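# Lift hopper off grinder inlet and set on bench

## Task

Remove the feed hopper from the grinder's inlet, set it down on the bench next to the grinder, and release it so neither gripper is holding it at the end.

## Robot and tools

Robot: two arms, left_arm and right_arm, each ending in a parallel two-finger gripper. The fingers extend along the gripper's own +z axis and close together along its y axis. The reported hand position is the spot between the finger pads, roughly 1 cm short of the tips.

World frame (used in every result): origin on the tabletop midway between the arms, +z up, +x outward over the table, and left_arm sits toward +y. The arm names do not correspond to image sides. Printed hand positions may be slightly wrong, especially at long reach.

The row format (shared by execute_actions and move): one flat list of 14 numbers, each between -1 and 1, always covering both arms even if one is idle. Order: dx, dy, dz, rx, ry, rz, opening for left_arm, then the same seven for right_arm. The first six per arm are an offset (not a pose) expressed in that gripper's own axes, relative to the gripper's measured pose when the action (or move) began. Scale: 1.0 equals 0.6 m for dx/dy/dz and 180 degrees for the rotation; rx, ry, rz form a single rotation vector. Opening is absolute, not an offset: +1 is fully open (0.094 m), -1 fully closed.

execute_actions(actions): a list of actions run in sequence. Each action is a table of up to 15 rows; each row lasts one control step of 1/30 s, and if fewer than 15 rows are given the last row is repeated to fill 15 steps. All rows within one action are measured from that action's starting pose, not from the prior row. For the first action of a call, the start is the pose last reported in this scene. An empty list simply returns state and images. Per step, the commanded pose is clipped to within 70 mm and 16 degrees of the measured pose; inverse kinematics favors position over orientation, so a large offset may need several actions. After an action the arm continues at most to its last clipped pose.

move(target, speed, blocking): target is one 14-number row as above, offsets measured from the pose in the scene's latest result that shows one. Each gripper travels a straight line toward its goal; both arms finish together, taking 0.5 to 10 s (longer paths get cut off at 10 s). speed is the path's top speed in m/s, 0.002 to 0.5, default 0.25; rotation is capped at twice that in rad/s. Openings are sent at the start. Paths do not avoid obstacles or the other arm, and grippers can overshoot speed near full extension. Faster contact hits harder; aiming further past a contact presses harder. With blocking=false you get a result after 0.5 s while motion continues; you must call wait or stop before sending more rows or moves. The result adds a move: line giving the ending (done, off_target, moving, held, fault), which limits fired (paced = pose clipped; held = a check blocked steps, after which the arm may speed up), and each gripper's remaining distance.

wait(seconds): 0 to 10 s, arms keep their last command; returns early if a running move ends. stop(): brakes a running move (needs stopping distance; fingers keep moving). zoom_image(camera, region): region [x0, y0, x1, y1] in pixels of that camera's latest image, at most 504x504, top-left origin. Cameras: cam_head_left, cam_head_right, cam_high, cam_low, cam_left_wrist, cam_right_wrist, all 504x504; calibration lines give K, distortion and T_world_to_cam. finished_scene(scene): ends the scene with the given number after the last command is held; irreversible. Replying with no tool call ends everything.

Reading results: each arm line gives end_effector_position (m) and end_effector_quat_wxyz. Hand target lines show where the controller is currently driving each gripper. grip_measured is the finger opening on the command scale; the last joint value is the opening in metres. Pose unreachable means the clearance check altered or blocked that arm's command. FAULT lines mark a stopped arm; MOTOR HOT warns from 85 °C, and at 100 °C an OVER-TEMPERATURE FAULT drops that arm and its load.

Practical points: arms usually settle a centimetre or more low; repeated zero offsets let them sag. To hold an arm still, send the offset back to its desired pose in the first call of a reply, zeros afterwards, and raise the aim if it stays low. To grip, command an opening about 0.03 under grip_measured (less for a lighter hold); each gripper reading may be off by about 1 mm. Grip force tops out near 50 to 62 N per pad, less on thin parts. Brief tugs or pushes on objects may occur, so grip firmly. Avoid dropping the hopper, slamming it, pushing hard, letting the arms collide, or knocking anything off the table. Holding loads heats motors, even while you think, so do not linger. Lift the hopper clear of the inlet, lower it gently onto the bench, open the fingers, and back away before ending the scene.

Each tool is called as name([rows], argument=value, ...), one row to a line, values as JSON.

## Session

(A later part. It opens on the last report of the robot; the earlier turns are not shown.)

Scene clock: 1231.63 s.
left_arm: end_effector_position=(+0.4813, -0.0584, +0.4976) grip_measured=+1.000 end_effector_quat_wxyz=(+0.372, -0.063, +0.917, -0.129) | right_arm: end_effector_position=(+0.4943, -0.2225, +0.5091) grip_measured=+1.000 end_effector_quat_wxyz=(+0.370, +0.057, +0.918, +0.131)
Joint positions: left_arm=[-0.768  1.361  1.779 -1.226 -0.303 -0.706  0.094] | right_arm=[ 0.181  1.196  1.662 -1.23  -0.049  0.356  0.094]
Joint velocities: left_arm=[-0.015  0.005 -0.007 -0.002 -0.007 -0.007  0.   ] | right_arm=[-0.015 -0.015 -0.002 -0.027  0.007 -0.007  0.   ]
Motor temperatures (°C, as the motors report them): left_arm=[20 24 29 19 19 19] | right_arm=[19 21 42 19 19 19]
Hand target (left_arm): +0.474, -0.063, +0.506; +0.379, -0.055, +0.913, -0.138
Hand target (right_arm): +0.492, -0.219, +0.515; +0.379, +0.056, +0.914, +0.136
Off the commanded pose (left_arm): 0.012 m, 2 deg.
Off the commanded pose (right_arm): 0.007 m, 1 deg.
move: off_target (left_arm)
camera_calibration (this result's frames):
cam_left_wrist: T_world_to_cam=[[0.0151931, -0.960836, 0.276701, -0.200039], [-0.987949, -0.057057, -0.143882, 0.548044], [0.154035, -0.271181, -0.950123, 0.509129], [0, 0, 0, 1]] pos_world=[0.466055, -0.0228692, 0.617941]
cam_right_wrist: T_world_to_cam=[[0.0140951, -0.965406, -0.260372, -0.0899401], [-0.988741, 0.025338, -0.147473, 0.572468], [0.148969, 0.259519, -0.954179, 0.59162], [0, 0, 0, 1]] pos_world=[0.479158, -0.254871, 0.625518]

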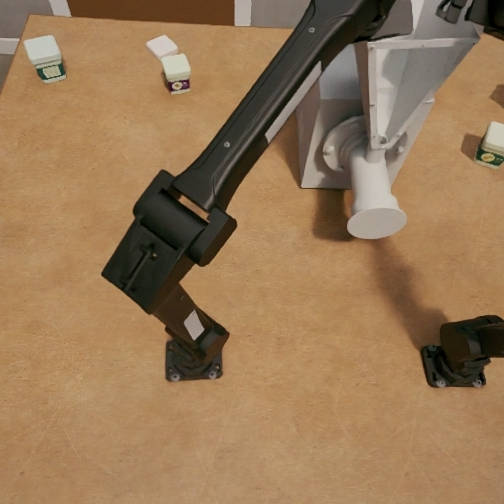

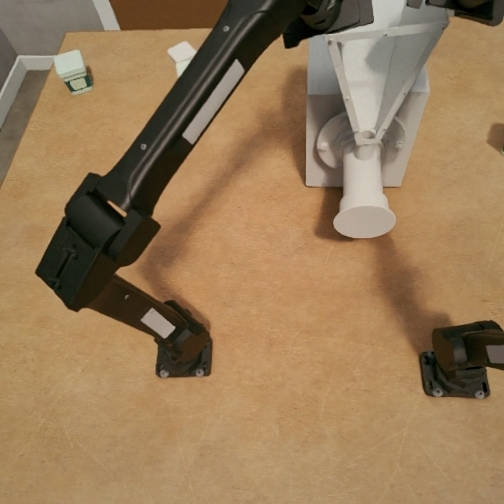

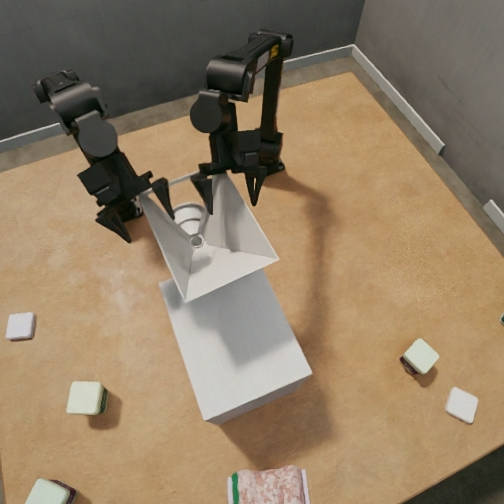

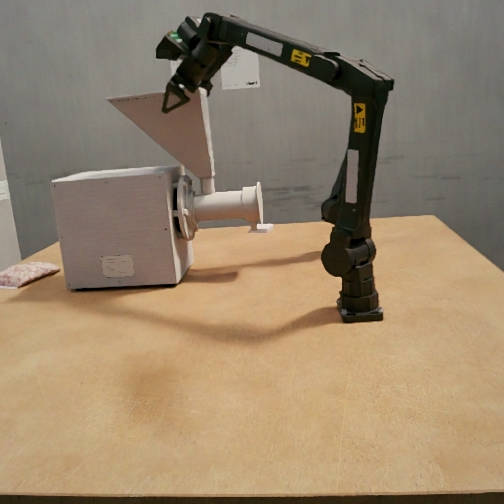

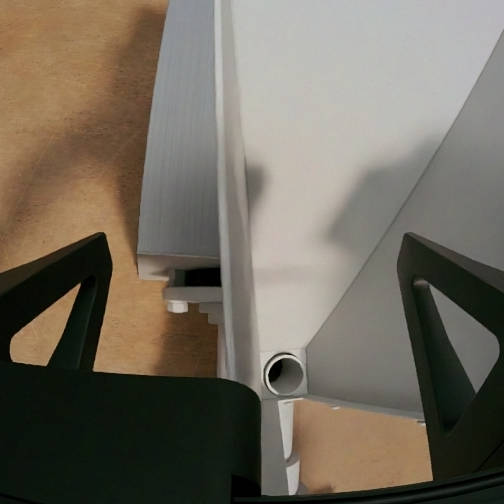

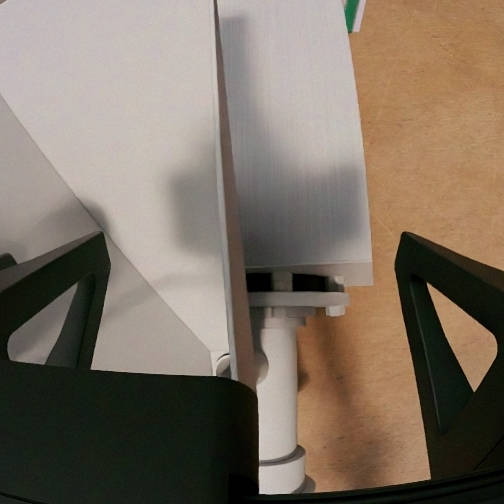

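move(target=[0.0012,-0.0105,-0.017,0.008,-0.006,0.003,1.0,0.0175,0.0002,0.0182,0,-0.005,0,1.0], speed=0.03)

Scene clock: 1241.57 s.
left_arm: end_effector_position=(+0.4811, -0.0581, +0.4981) grip_measured=+1.000 end_effector_quat_wxyz=(+0.374, -0.064, +0.916, -0.130) | right_arm: end_effector_position=(+0.4966, -0.2221, +0.4885) grip_measured=+1.000 end_effector_quat_wxyz=(+0.368, +0.059, +0.919, +0.126)
Joint positions: left_arm=[-0.768  1.358  1.773 -1.219 -0.306 -0.706  0.094] | right_arm=[ 0.186  1.182  1.596 -1.185 -0.034  0.359  0.094]
Joint velocities: left_arm=[-0.015 -0.015 -0.007  0.002  0.007 -0.022  0.   ] | right_arm=[ 0.005 -0.024  0.007  0.012  0.022  0.066  0.   ]
Motor temperatures (°C, as the motors report them): left_arm=[20 24 29 19 19 19] | right_arm=[19 21 41 19 19 19]
Hand target (left_arm): +0.474, -0.062, +0.506; +0.382, -0.056, +0.912, -0.138
Hand target (right_arm): +0.495, -0.218, +0.494; +0.377, +0.058, +0.915, +0.131
Off the commanded pose (left_arm): 0.012 m, 2 deg.
Off the commanded pose (right_arm): 0.008 m, 1 deg.
move: off_target (left_arm)
camera_calibration (this result's frames):
cam_left_wrist: T_world_to_cam=[[0.0148312, -0.960159, 0.279061, -0.200803], [-0.987079, -0.0585932, -0.14914, 0.550112], [0.159549, -0.273244, -0.948621, 0.506141], [0, 0, 0, 1]] pos_world=[0.465228, -0.0222697, 0.618216]
cam_right_wrist: T_world_to_cam=[[0.00550654, -0.967806, -0.251638, -0.0955257], [-0.989396, 0.0312505, -0.141841, 0.570504], [0.145138, 0.249751, -0.957371, 0.572776], [0, 0, 0, 1]] pos_world=[0.481849, -0.25333, 0.605242]

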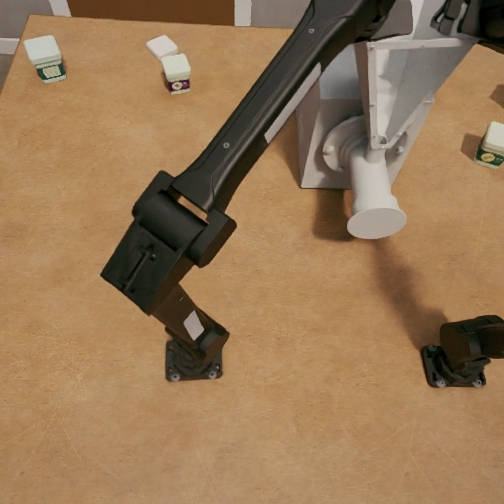

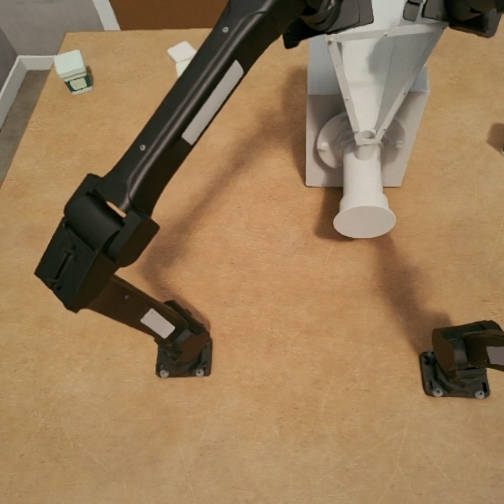

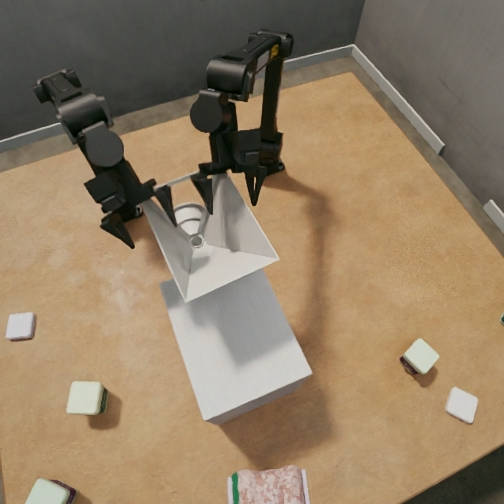

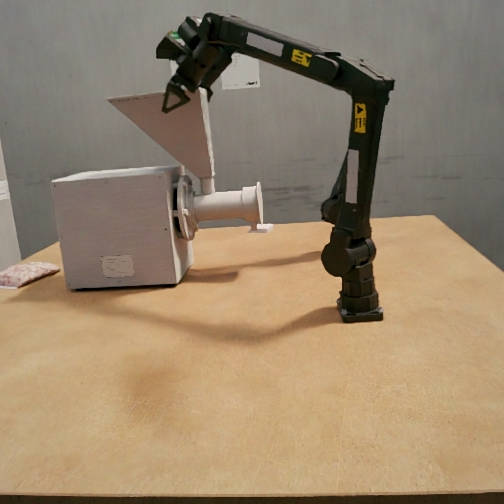

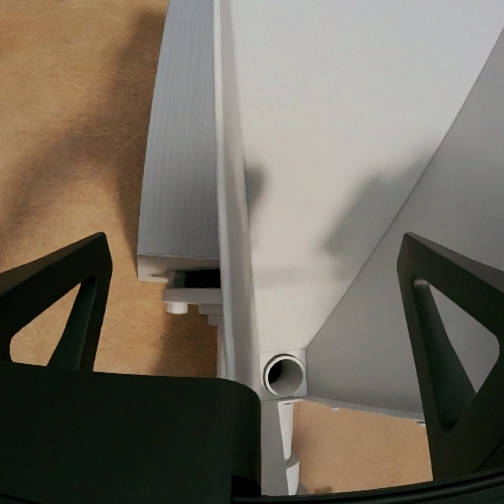

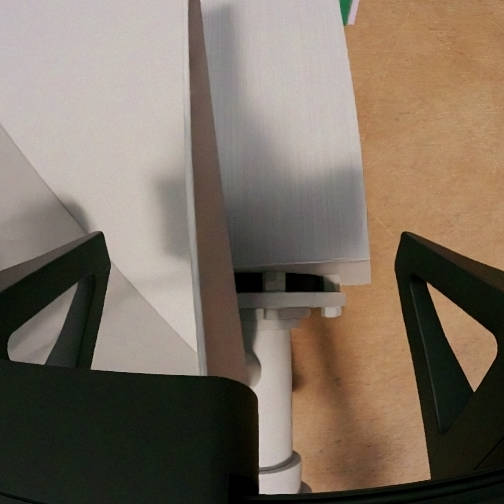

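move(target=[0.0012,-0.0105,-0.014,0.006,-0.004,0.003,1.0,-0.0355,0.0392,-0.038,0,-0.008,0,1.0], speed=0.03)

Scene clock: 1259.63 s.
left_arm: end_effector_position=(+0.4812, -0.0579, +0.4982) grip_measured=+1.000 end_effector_quat_wxyz=(+0.375, -0.064, +0.916, -0.129) | right_arm: end_effector_position=(+0.4949, -0.2214, +0.4949) grip_measured=+1.000 end_effector_quat_wxyz=(+0.359, +0.065, +0.925, +0.107)
Joint positions: left_arm=[-0.768  1.358  1.773 -1.219 -0.308 -0.706  0.094] | right_arm=[ 0.205  1.204  1.646 -1.244  0.011  0.372  0.094]
Joint velocities: left_arm=[-0.015 -0.015 -0.012  0.012 -0.051  0.095  0.   ] | right_arm=[-0.005 -0.005  0.002  0.007 -0.007 -0.081  0.   ]
Motor temperatures (°C, as the motors report them): left_arm=[20 24 29 19 19 19] | right_arm=[19 21 40 19 19 19]
Hand target (left_arm): +0.475, -0.062, +0.505; +0.381, -0.057, +0.913, -0.136
Hand target (right_arm): +0.495, -0.209, +0.524; +0.380, +0.060, +0.915, +0.125
Off the commanded pose (left_arm): 0.011 m, 1 deg.
Off the commanded pose (right_arm): 0.033 m, 3 deg.
move: off_target (left_arm, right_arm)
camera_calibration (this result's frames):
cam_left_wrist: T_world_to_cam=[[0.0159055, -0.960548, 0.277658, -0.200449], [-0.986808, -0.0598256, -0.150436, 0.550676], [0.161112, -0.271603, -0.948828, 0.505731], [0, 0, 0, 1]] pos_world=[0.465121, -0.0222388, 0.618349]
cam_right_wrist: T_world_to_cam=[[-0.0219516, -0.974597, -0.222887, -0.0954028], [-0.991611, 0.0496302, -0.119352, 0.563769], [0.127382, 0.218397, -0.967511, 0.585825], [0, 0, 0, 1]] pos_world=[0.482321, -0.248902, 0.612815]

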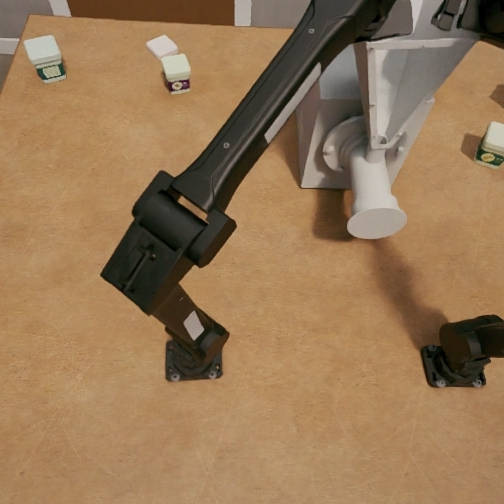

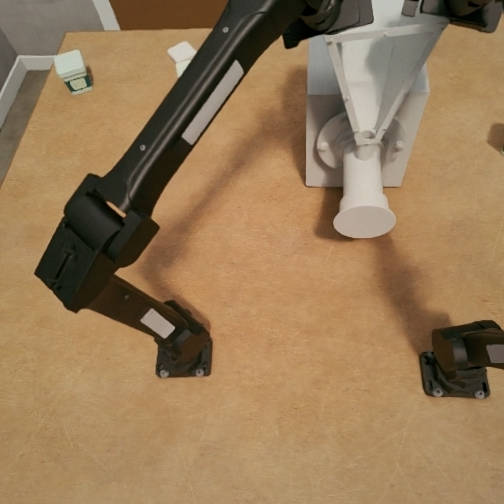

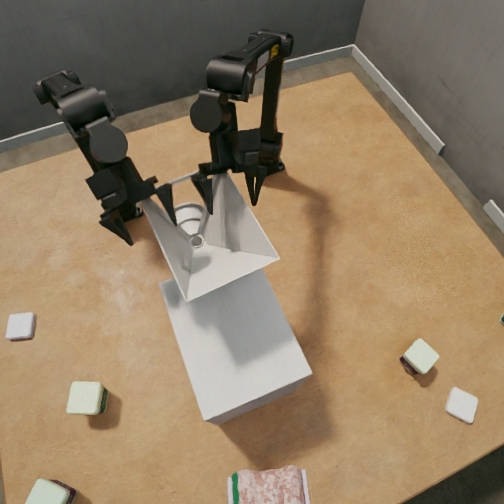

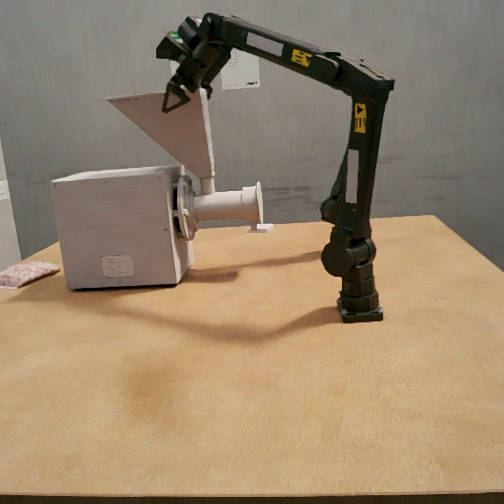

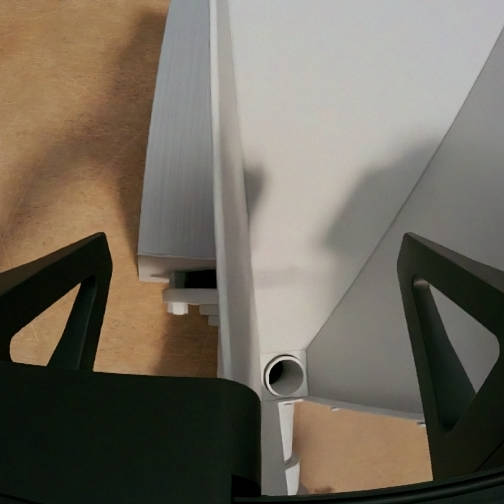

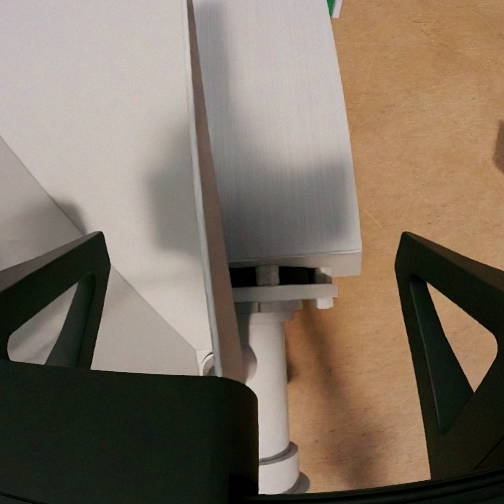

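move(target=[0.0012,-0.0105,-0.014,0.006,-0.004,0.003,1.0,-0.055,0.02,-0.06,-0.004,-0.015,0.012,1.0], speed=0.03)

Scene clock: 1269.37 s.
left_arm: end_effector_position=(+0.4812, -0.0579, +0.4982) grip_measured=+1.000 end_effector_quat_wxyz=(+0.376, -0.064, +0.916, -0.128) | right_arm: end_effector_position=(+0.4919, -0.2231, +0.5240) grip_measured=+1.000 end_effector_quat_wxyz=(+0.365, +0.080, +0.921, +0.112)
Joint positions: left_arm=[-0.769  1.358  1.773 -1.219 -0.311 -0.706  0.094] | right_arm=[ 0.205  1.224  1.74  -1.304  0.017  0.402  0.094]
Joint velocities: left_arm=[-0.005 -0.005  0.012 -0.017 -0.051  0.007  0.   ] | right_arm=[-0.005  0.005  0.002  0.002 -0.037 -0.022  0.   ]
Motor temperatures (°C, as the motors report them): left_arm=[20 24 29 19 19 19] | right_arm=[19 21 42 19 19 19]
Hand target (left_arm): +0.475, -0.062, +0.505; +0.382, -0.057, +0.912, -0.136
Hand target (right_arm): +0.494, -0.222, +0.544; +0.380, +0.083, +0.914, +0.118
Off the commanded pose (left_arm): 0.010 m, 1 deg.
Off the commanded pose (right_arm): 0.021 m, 2 deg.
move: off_target (right_arm)
camera_calibration (this result's frames):
cam_left_wrist: T_world_to_cam=[[0.0164091, -0.960886, 0.276457, -0.200127], [-0.9866, -0.0604501, -0.151548, 0.551059], [0.162332, -0.270265, -0.949002, 0.5054], [0, 0, 0, 1]] pos_world=[0.464916, -0.0223953, 0.618463]
cam_right_wrist: T_world_to_cam=[[-0.0441452, -0.969055, -0.242865, -0.0679883], [-0.988762, 0.0771367, -0.128058, 0.57363], [0.142829, 0.234482, -0.961571, 0.607618], [0, 0, 0, 1]] pos_world=[0.477397, -0.252608, 0.641213]

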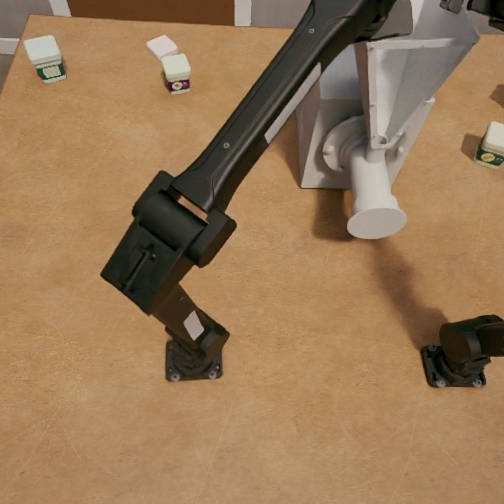

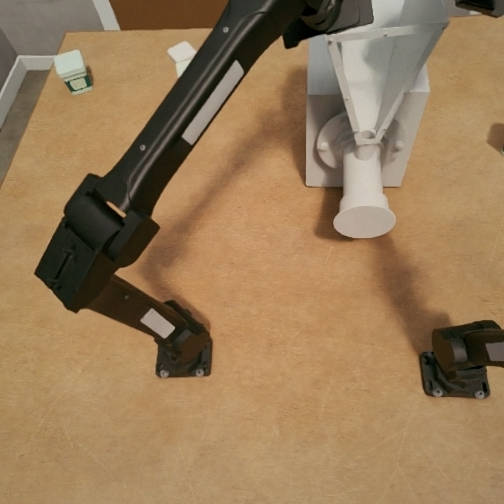

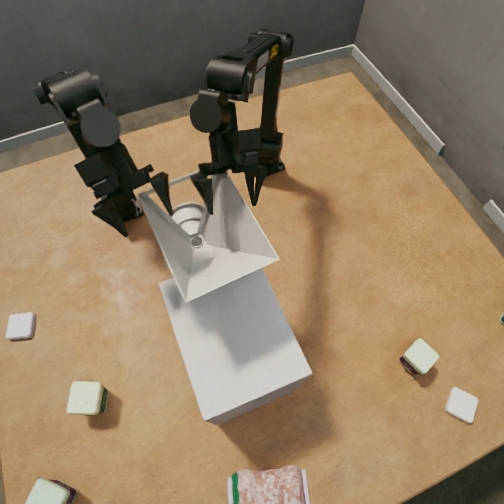

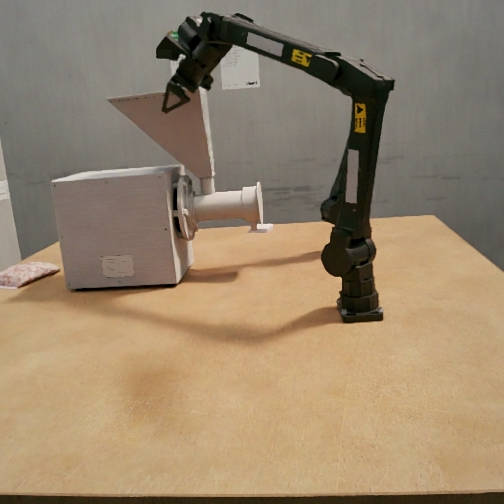

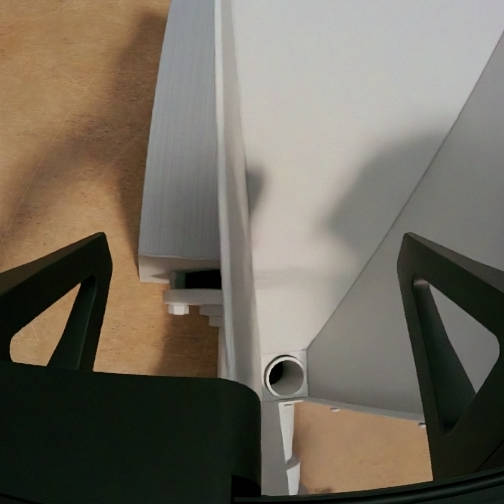

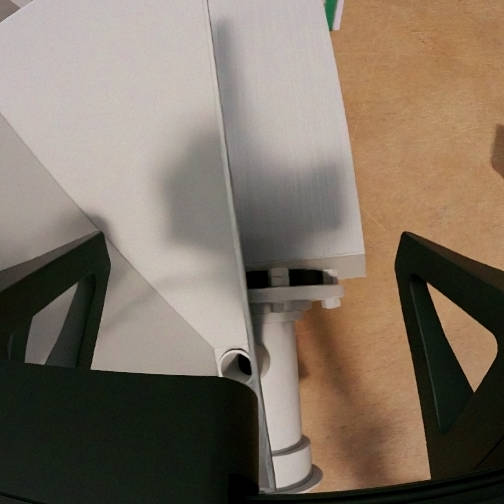

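move(target=[0.0012,-0.0105,-0.014,0.006,-0.004,0.003,1.0,0.0145,0.0158,0.0208,-0.0211,-0.0067,-0.0086,1.0], speed=0.03)

Scene clock: 1294.40 s.
left_arm: end_effector_position=(+0.4813, -0.0576, +0.4983) grip_measured=+1.000 end_effector_quat_wxyz=(+0.376, -0.065, +0.915, -0.127) | right_arm: end_effector_position=(+0.4975, -0.2139, +0.5062) grip_measured=+1.000 end_effector_quat_wxyz=(+0.369, +0.065, +0.917, +0.133)
Joint positions: left_arm=[-0.77   1.358  1.773 -1.219 -0.313 -0.706  0.094] | right_arm=[ 0.205  1.204  1.66  -1.22  -0.028  0.389  0.094]
Joint velocities: left_arm=[-0.005 -0.015 -0.007 -0.037  0.066 -0.022  0.   ] | right_arm=[-0.015 -0.015 -0.007  0.007 -0.066 -0.022  0.   ]
Motor temperatures (°C, as the motors report them): left_arm=[20 24 29 19 19 19] | right_arm=[19 21 43 19 19 19]
Hand target (left_arm): +0.475, -0.062, +0.505; +0.382, -0.058, +0.912, -0.135
Hand target (right_arm): +0.495, -0.210, +0.512; +0.379, +0.056, +0.914, +0.137
Off the commanded pose (left_arm): 0.011 m, 1 deg.
Off the commanded pose (right_arm): 0.007 m, 2 deg.
move: off_target (left_arm)
camera_calibration (this result's frames):
cam_left_wrist: T_world_to_cam=[[0.0174871, -0.961269, 0.275056, -0.199775], [-0.986323, -0.0616784, -0.152847, 0.551623], [0.163892, -0.268621, -0.949201, 0.504986], [0, 0, 0, 1]] pos_world=[0.464808, -0.0223646, 0.618597]
cam_right_wrist: T_world_to_cam=[[0.000299785, -0.963267, -0.268544, -0.0710486], [-0.988709, 0.0399561, -0.144426, 0.576467], [0.149851, 0.265555, -0.952379, 0.586084], [0, 0, 0, 1]] pos_world=[0.482154, -0.247109, 0.622351]

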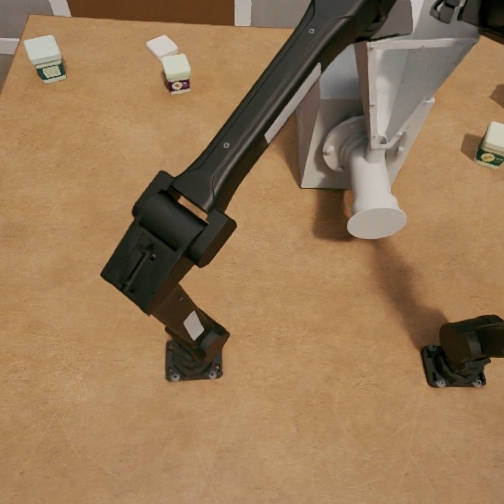

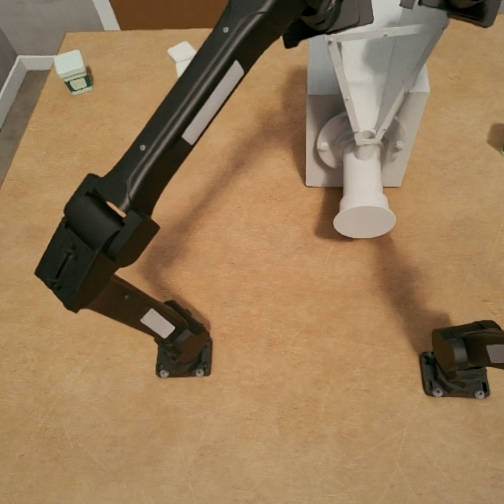

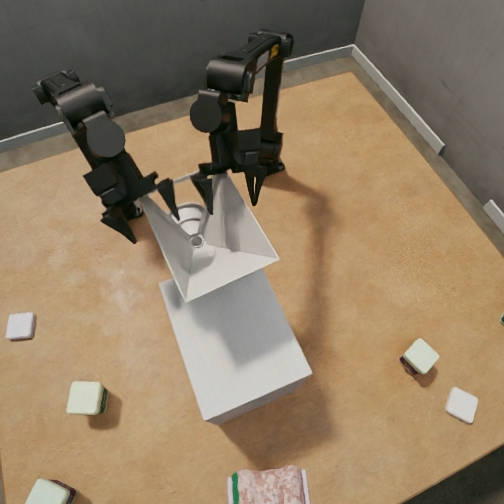

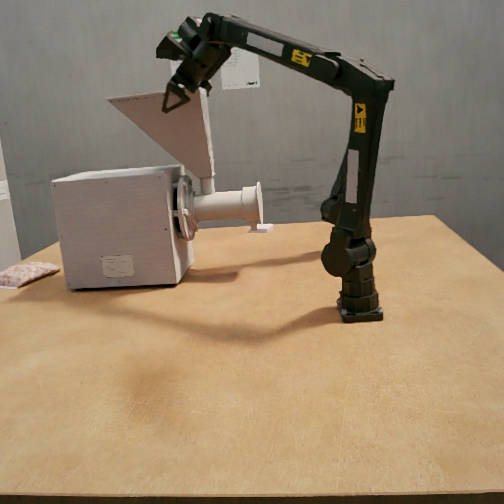

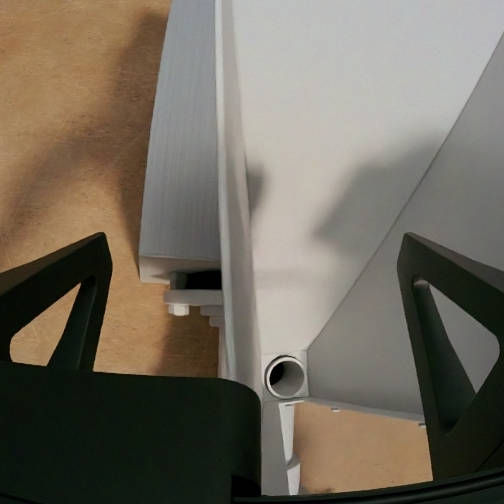

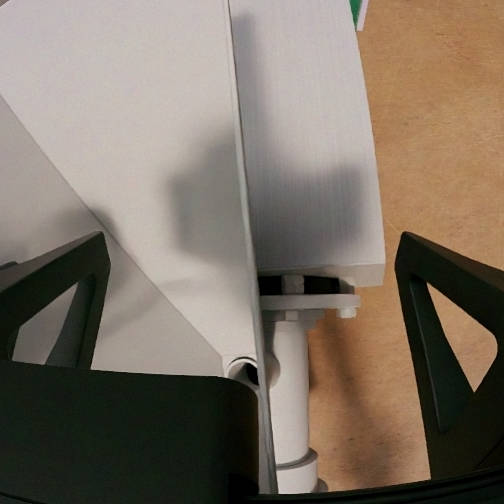

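execute_actions([
  [[0.0012,-0.0105,-0.014,0.006,-0.004,0.003,-0.6,0.006,0.006,-0.008,0,-0.006,0,-0.6]],
  [[0,0,0,0,0,0,-1,0,0,0,0,0,0,-1]],
  [[0,0,0,0,0,0,-1,0,0,0,0,0,0,-1]],
])

Scene clock: 1301.47 s.
left_arm: end_effector_position=(+0.4778, -0.0743, +0.5041) grip_measured=+0.031 end_effector_quat_wxyz=(+0.383, -0.083, +0.908, -0.151) | right_arm: end_effector_position=(+0.4922, -0.2108, +0.5068) grip_measured=-0.968 end_effector_quat_wxyz=(+0.376, +0.042, +0.917, +0.127)
Joint positions: left_arm=[-0.802  1.363  1.779 -1.19  -0.325 -0.768  0.048] | right_arm=[ 0.216  1.189  1.644 -1.211 -0.023  0.349  0.002]
Joint velocities: left_arm=[ 0.005 -0.015  0.002 -0.017 -0.095 -0.007 -0.001] | right_arm=[ 0.005  0.015  0.002 -0.002 -0.066 -0.037 -0.   ]
Motor temperatures (°C, as the motors report them): left_arm=[20 24 29 19 19 19] | right_arm=[19 21 41 19 19 19]
Hand target (left_arm): +0.478, -0.074, +0.504; +0.383, -0.083, +0.908, -0.151
Hand target (right_arm): +0.492, -0.211, +0.507; +0.376, +0.045, +0.917, +0.127
Off the commanded pose (left_arm): 0.000 m, 0 deg.
Off the commanded pose (right_arm): 0.000 m, 0 deg.
camera_calibration (this result's frames):
cam_left_wrist: T_world_to_cam=[[0.0300202, -0.943498, 0.330016, -0.249695], [-0.982458, -0.0886478, -0.164069, 0.549858], [0.184054, -0.319301, -0.929608, 0.483269], [0, 0, 0, 1]] pos_world=[0.45876, -0.0325344, 0.621869]
cam_right_wrist: T_world_to_cam=[[0.0386221, -0.969774, -0.240928, -0.102114], [-0.986691, 0.00110078, -0.162603, 0.571249], [0.157953, 0.244002, -0.956825, 0.580382], [0, 0, 0, 1]] pos_world=[0.475917, -0.241271, 0.623609]

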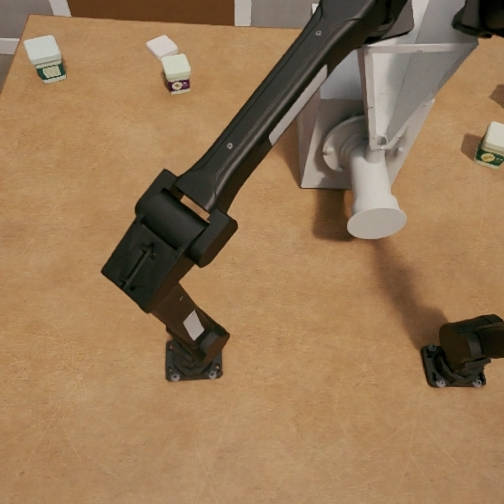

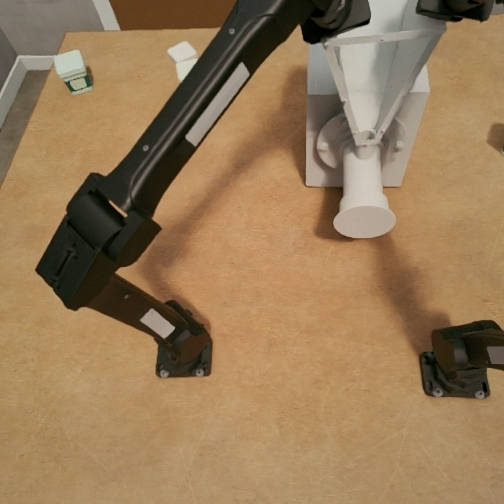

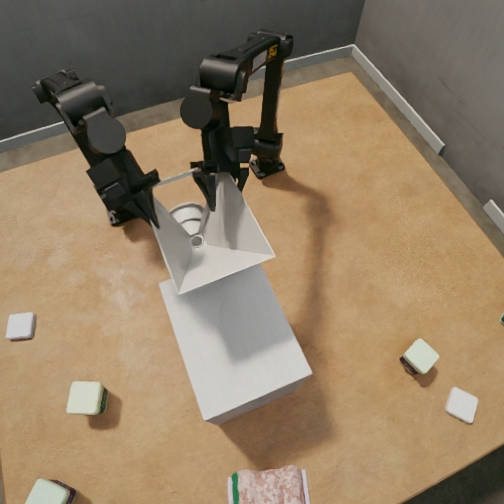

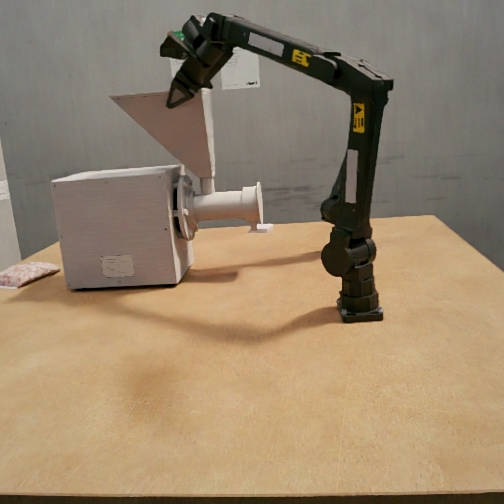

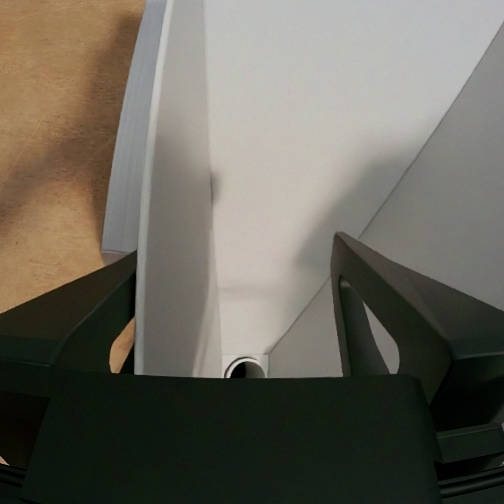

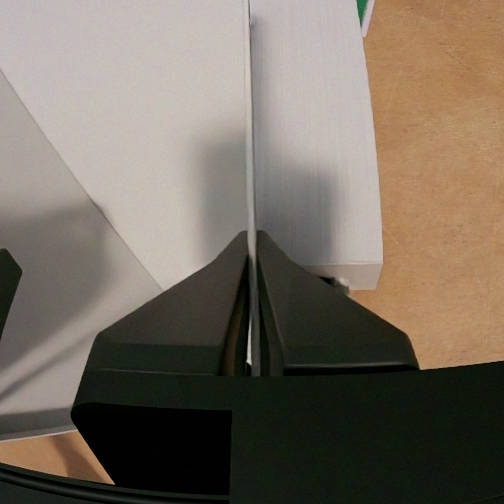

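execute_actions([
  [[0,0,0,0,0,0,1,0.0,0.0,-0.01,0,-0.006,0,-1]],
  [[0,0,0,0,0,0,1,0,0,0,0,0,0,-1]],
])

Scene clock: 1326.60 s.
left_arm: end_effector_position=(+0.4776, -0.0736, +0.5050) grip_measured=+1.000 end_effector_quat_wxyz=(+0.384, -0.083, +0.907, -0.150) | right_arm: end_effector_position=(+0.4930, -0.2126, +0.5060) grip_measured=-0.969 end_effector_quat_wxyz=(+0.378, +0.046, +0.916, +0.123)
Joint positions: left_arm=[-0.802  1.361  1.779 -1.189 -0.327 -0.767  0.094] | right_arm=[ 0.215  1.187  1.639 -1.204 -0.013  0.354  0.001]
Joint velocities: left_arm=[-0.034  0.005  0.002  0.002  0.066  0.022  0.   ] | right_arm=[-0.024 -0.005  0.002 -0.027 -0.051  0.051  0.001]
Motor temperatures (°C, as the motors report them): left_arm=[20 24 29 19 19 19] | right_arm=[19 21 40 19 19 19]
Hand target (left_arm): +0.478, -0.074, +0.505; +0.384, -0.083, +0.907, -0.150
Hand target (right_arm): +0.493, -0.213, +0.506; +0.378, +0.046, +0.916, +0.123
Off the commanded pose (left_arm): 0.000 m, 0 deg.
Off the commanded pose (right_arm): 0.000 m, 0 deg.
camera_calibration (this result's frames):
cam_left_wrist: T_world_to_cam=[[0.0298606, -0.943638, 0.329631, -0.249057], [-0.98188, -0.0894324, -0.167072, 0.551027], [0.187136, -0.318669, -0.92921, 0.482697], [0, 0, 0, 1]] pos_world=[0.45815, -0.0319191, 0.622685]
cam_right_wrist: T_world_to_cam=[[0.0287419, -0.970855, -0.237937, -0.100981], [-0.986061, 0.0114887, -0.165989, 0.575507], [0.163885, 0.239391, -0.956992, 0.576043], [0, 0, 0, 1]] pos_world=[0.475982, -0.24255, 0.62277]

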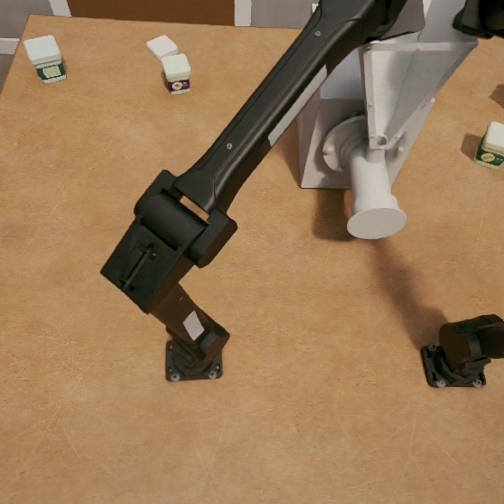

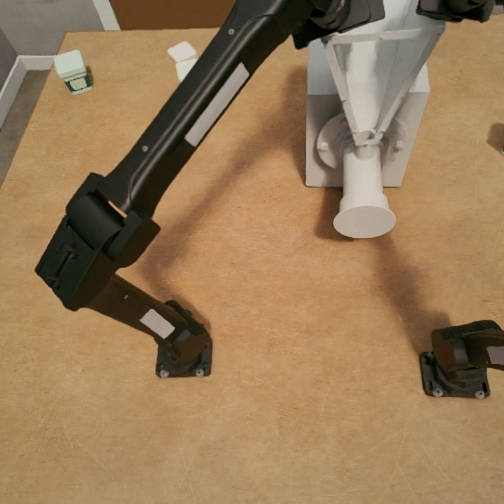

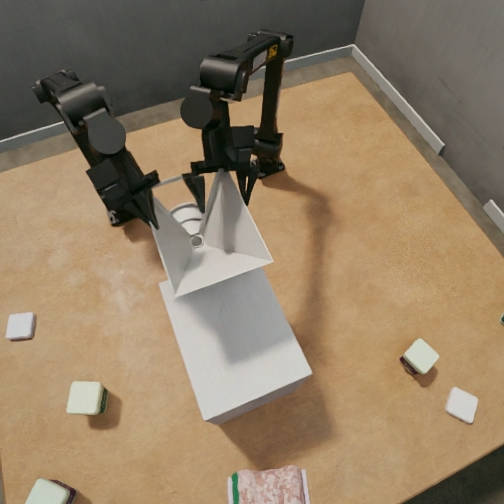

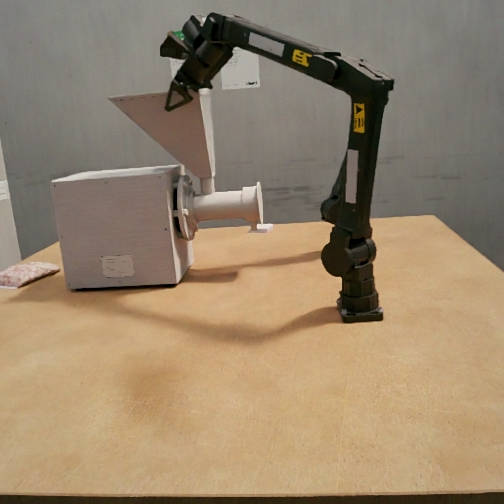

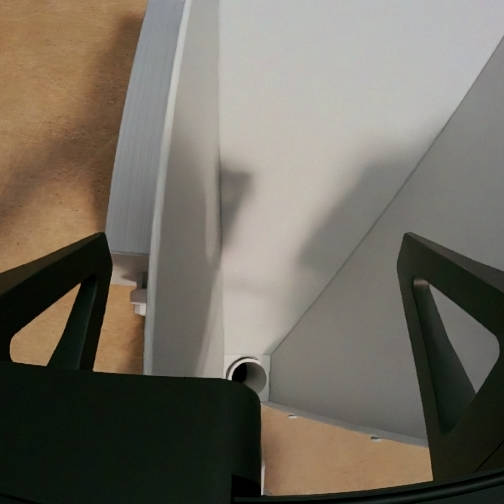

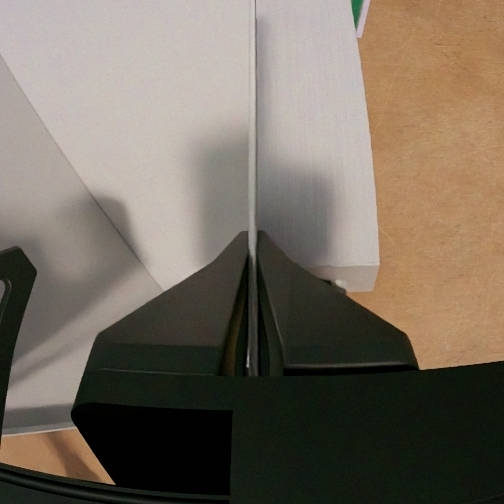

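zoom_image(camera="cam_high", region=[80, 120, 290, 300])

zoom_image(camera="cam_low", region=[90, 10, 270, 190])

Region (80, 120, 290, 300) of cam_high's 504x504 image, scaled by 2.400, with more detail than that image has; it fills the top 432 rows of this view, and the rest is white.

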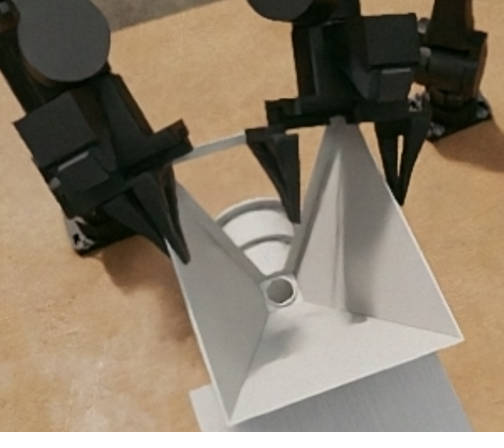

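Region (90, 10, 270, 190) of cam_low's 504x504 image, scaled by 2.800, with more detail than that image has.

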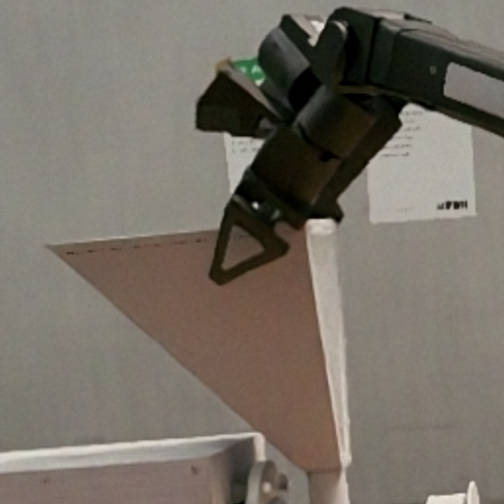

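move(target=[-0.0382,0.0193,0.0115,-0.0022,0.0066,0.0183,1.0,0.0,0.0,-0.01,0,-0.006,0,-1], speed=0.03)

Scene clock: 1422.80 s.
left_arm: end_effector_position=(+0.4885, -0.0608, +0.4973) grip_measured=+1.000 end_effector_quat_wxyz=(+0.370, -0.056, +0.918, -0.135) | right_arm: end_effector_position=(+0.4934, -0.2138, +0.5056) grip_measured=-0.969 end_effector_quat_wxyz=(+0.381, +0.051, +0.915, +0.122)
Joint positions: left_arm=[-0.754  1.374  1.789 -1.215 -0.277 -0.685  0.094] | right_arm=[ 0.215  1.184  1.634 -1.199 -0.006  0.36   0.001]
Joint velocities: left_arm=[-0.015 -0.005  0.002 -0.002 -0.022  0.022  0.   ] | right_arm=[ 0.005 -0.015 -0.007 -0.012 -0.066  0.051 -0.001]
Motor temperatures (°C, as the motors report them): left_arm=[20 24 29 19 19 19] | right_arm=[19 21 39 19 19 19]
Hand target (left_arm): +0.497, -0.058, +0.512; +0.379, -0.057, +0.913, -0.137
Hand target (right_arm): +0.489, -0.214, +0.510; +0.387, +0.047, +0.913, +0.123
Off the commanded pose (left_arm): 0.018 m, 1 deg.
Off the commanded pose (right_arm): 0.006 m, 1 deg.
move: off_target (left_arm)
camera_calibration (this result's frames):
cam_left_wrist: T_world_to_cam=[[-0.0025722, -0.959432, 0.281927, -0.196128], [-0.989031, -0.0391957, -0.142411, 0.555892], [0.147684, -0.279201, -0.948808, 0.509023], [0, 0, 0, 1]] pos_world=[0.474116, -0.0242635, 0.617424]
cam_right_wrist: T_world_to_cam=[[0.0200917, -0.970943, -0.238468, -0.097709], [-0.985346, 0.0211788, -0.16925, 0.579228], [0.169383, 0.238374, -0.956288, 0.57263], [0, 0, 0, 1]] pos_world=[0.475709, -0.243637, 0.622334]

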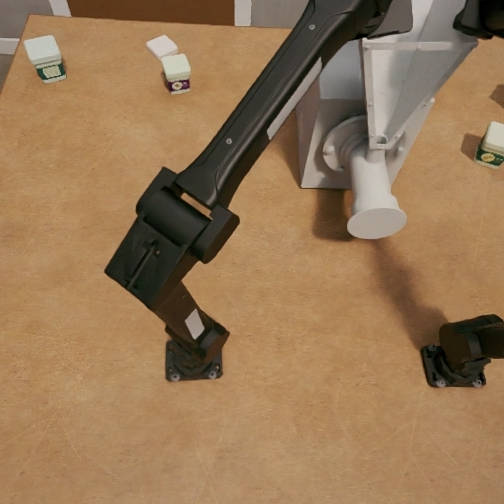

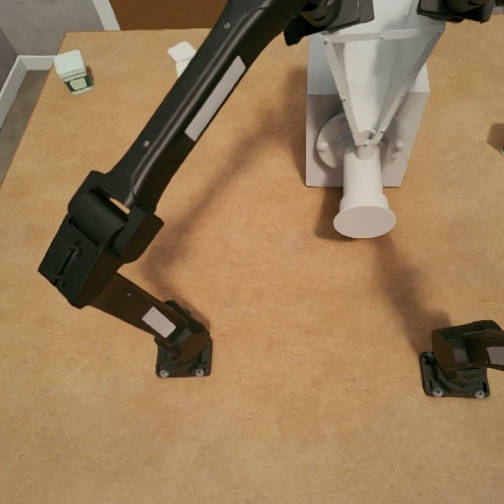

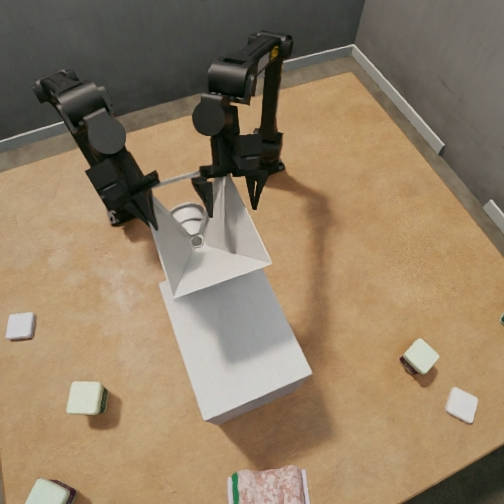

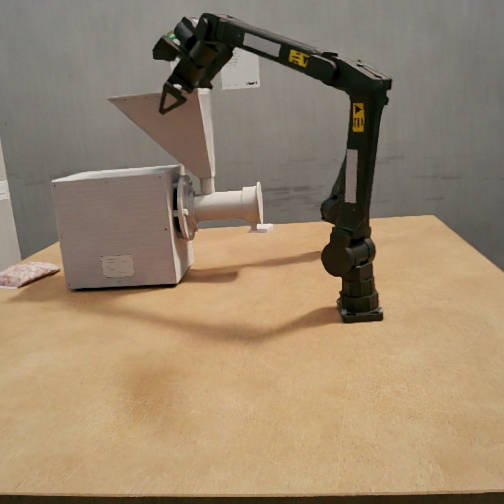

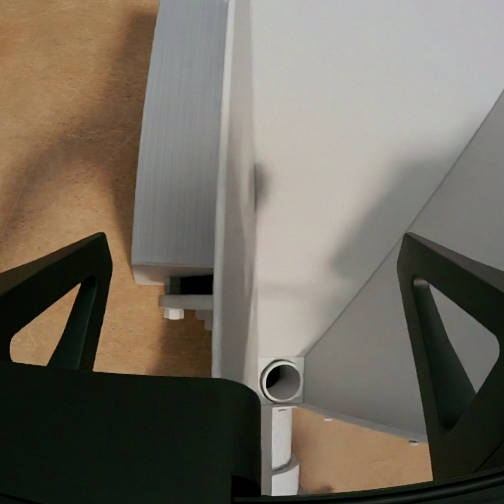

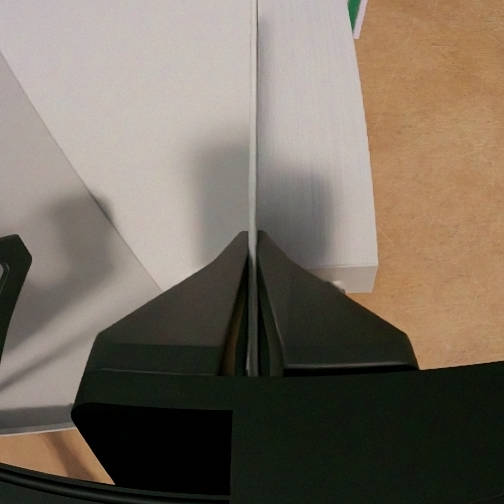

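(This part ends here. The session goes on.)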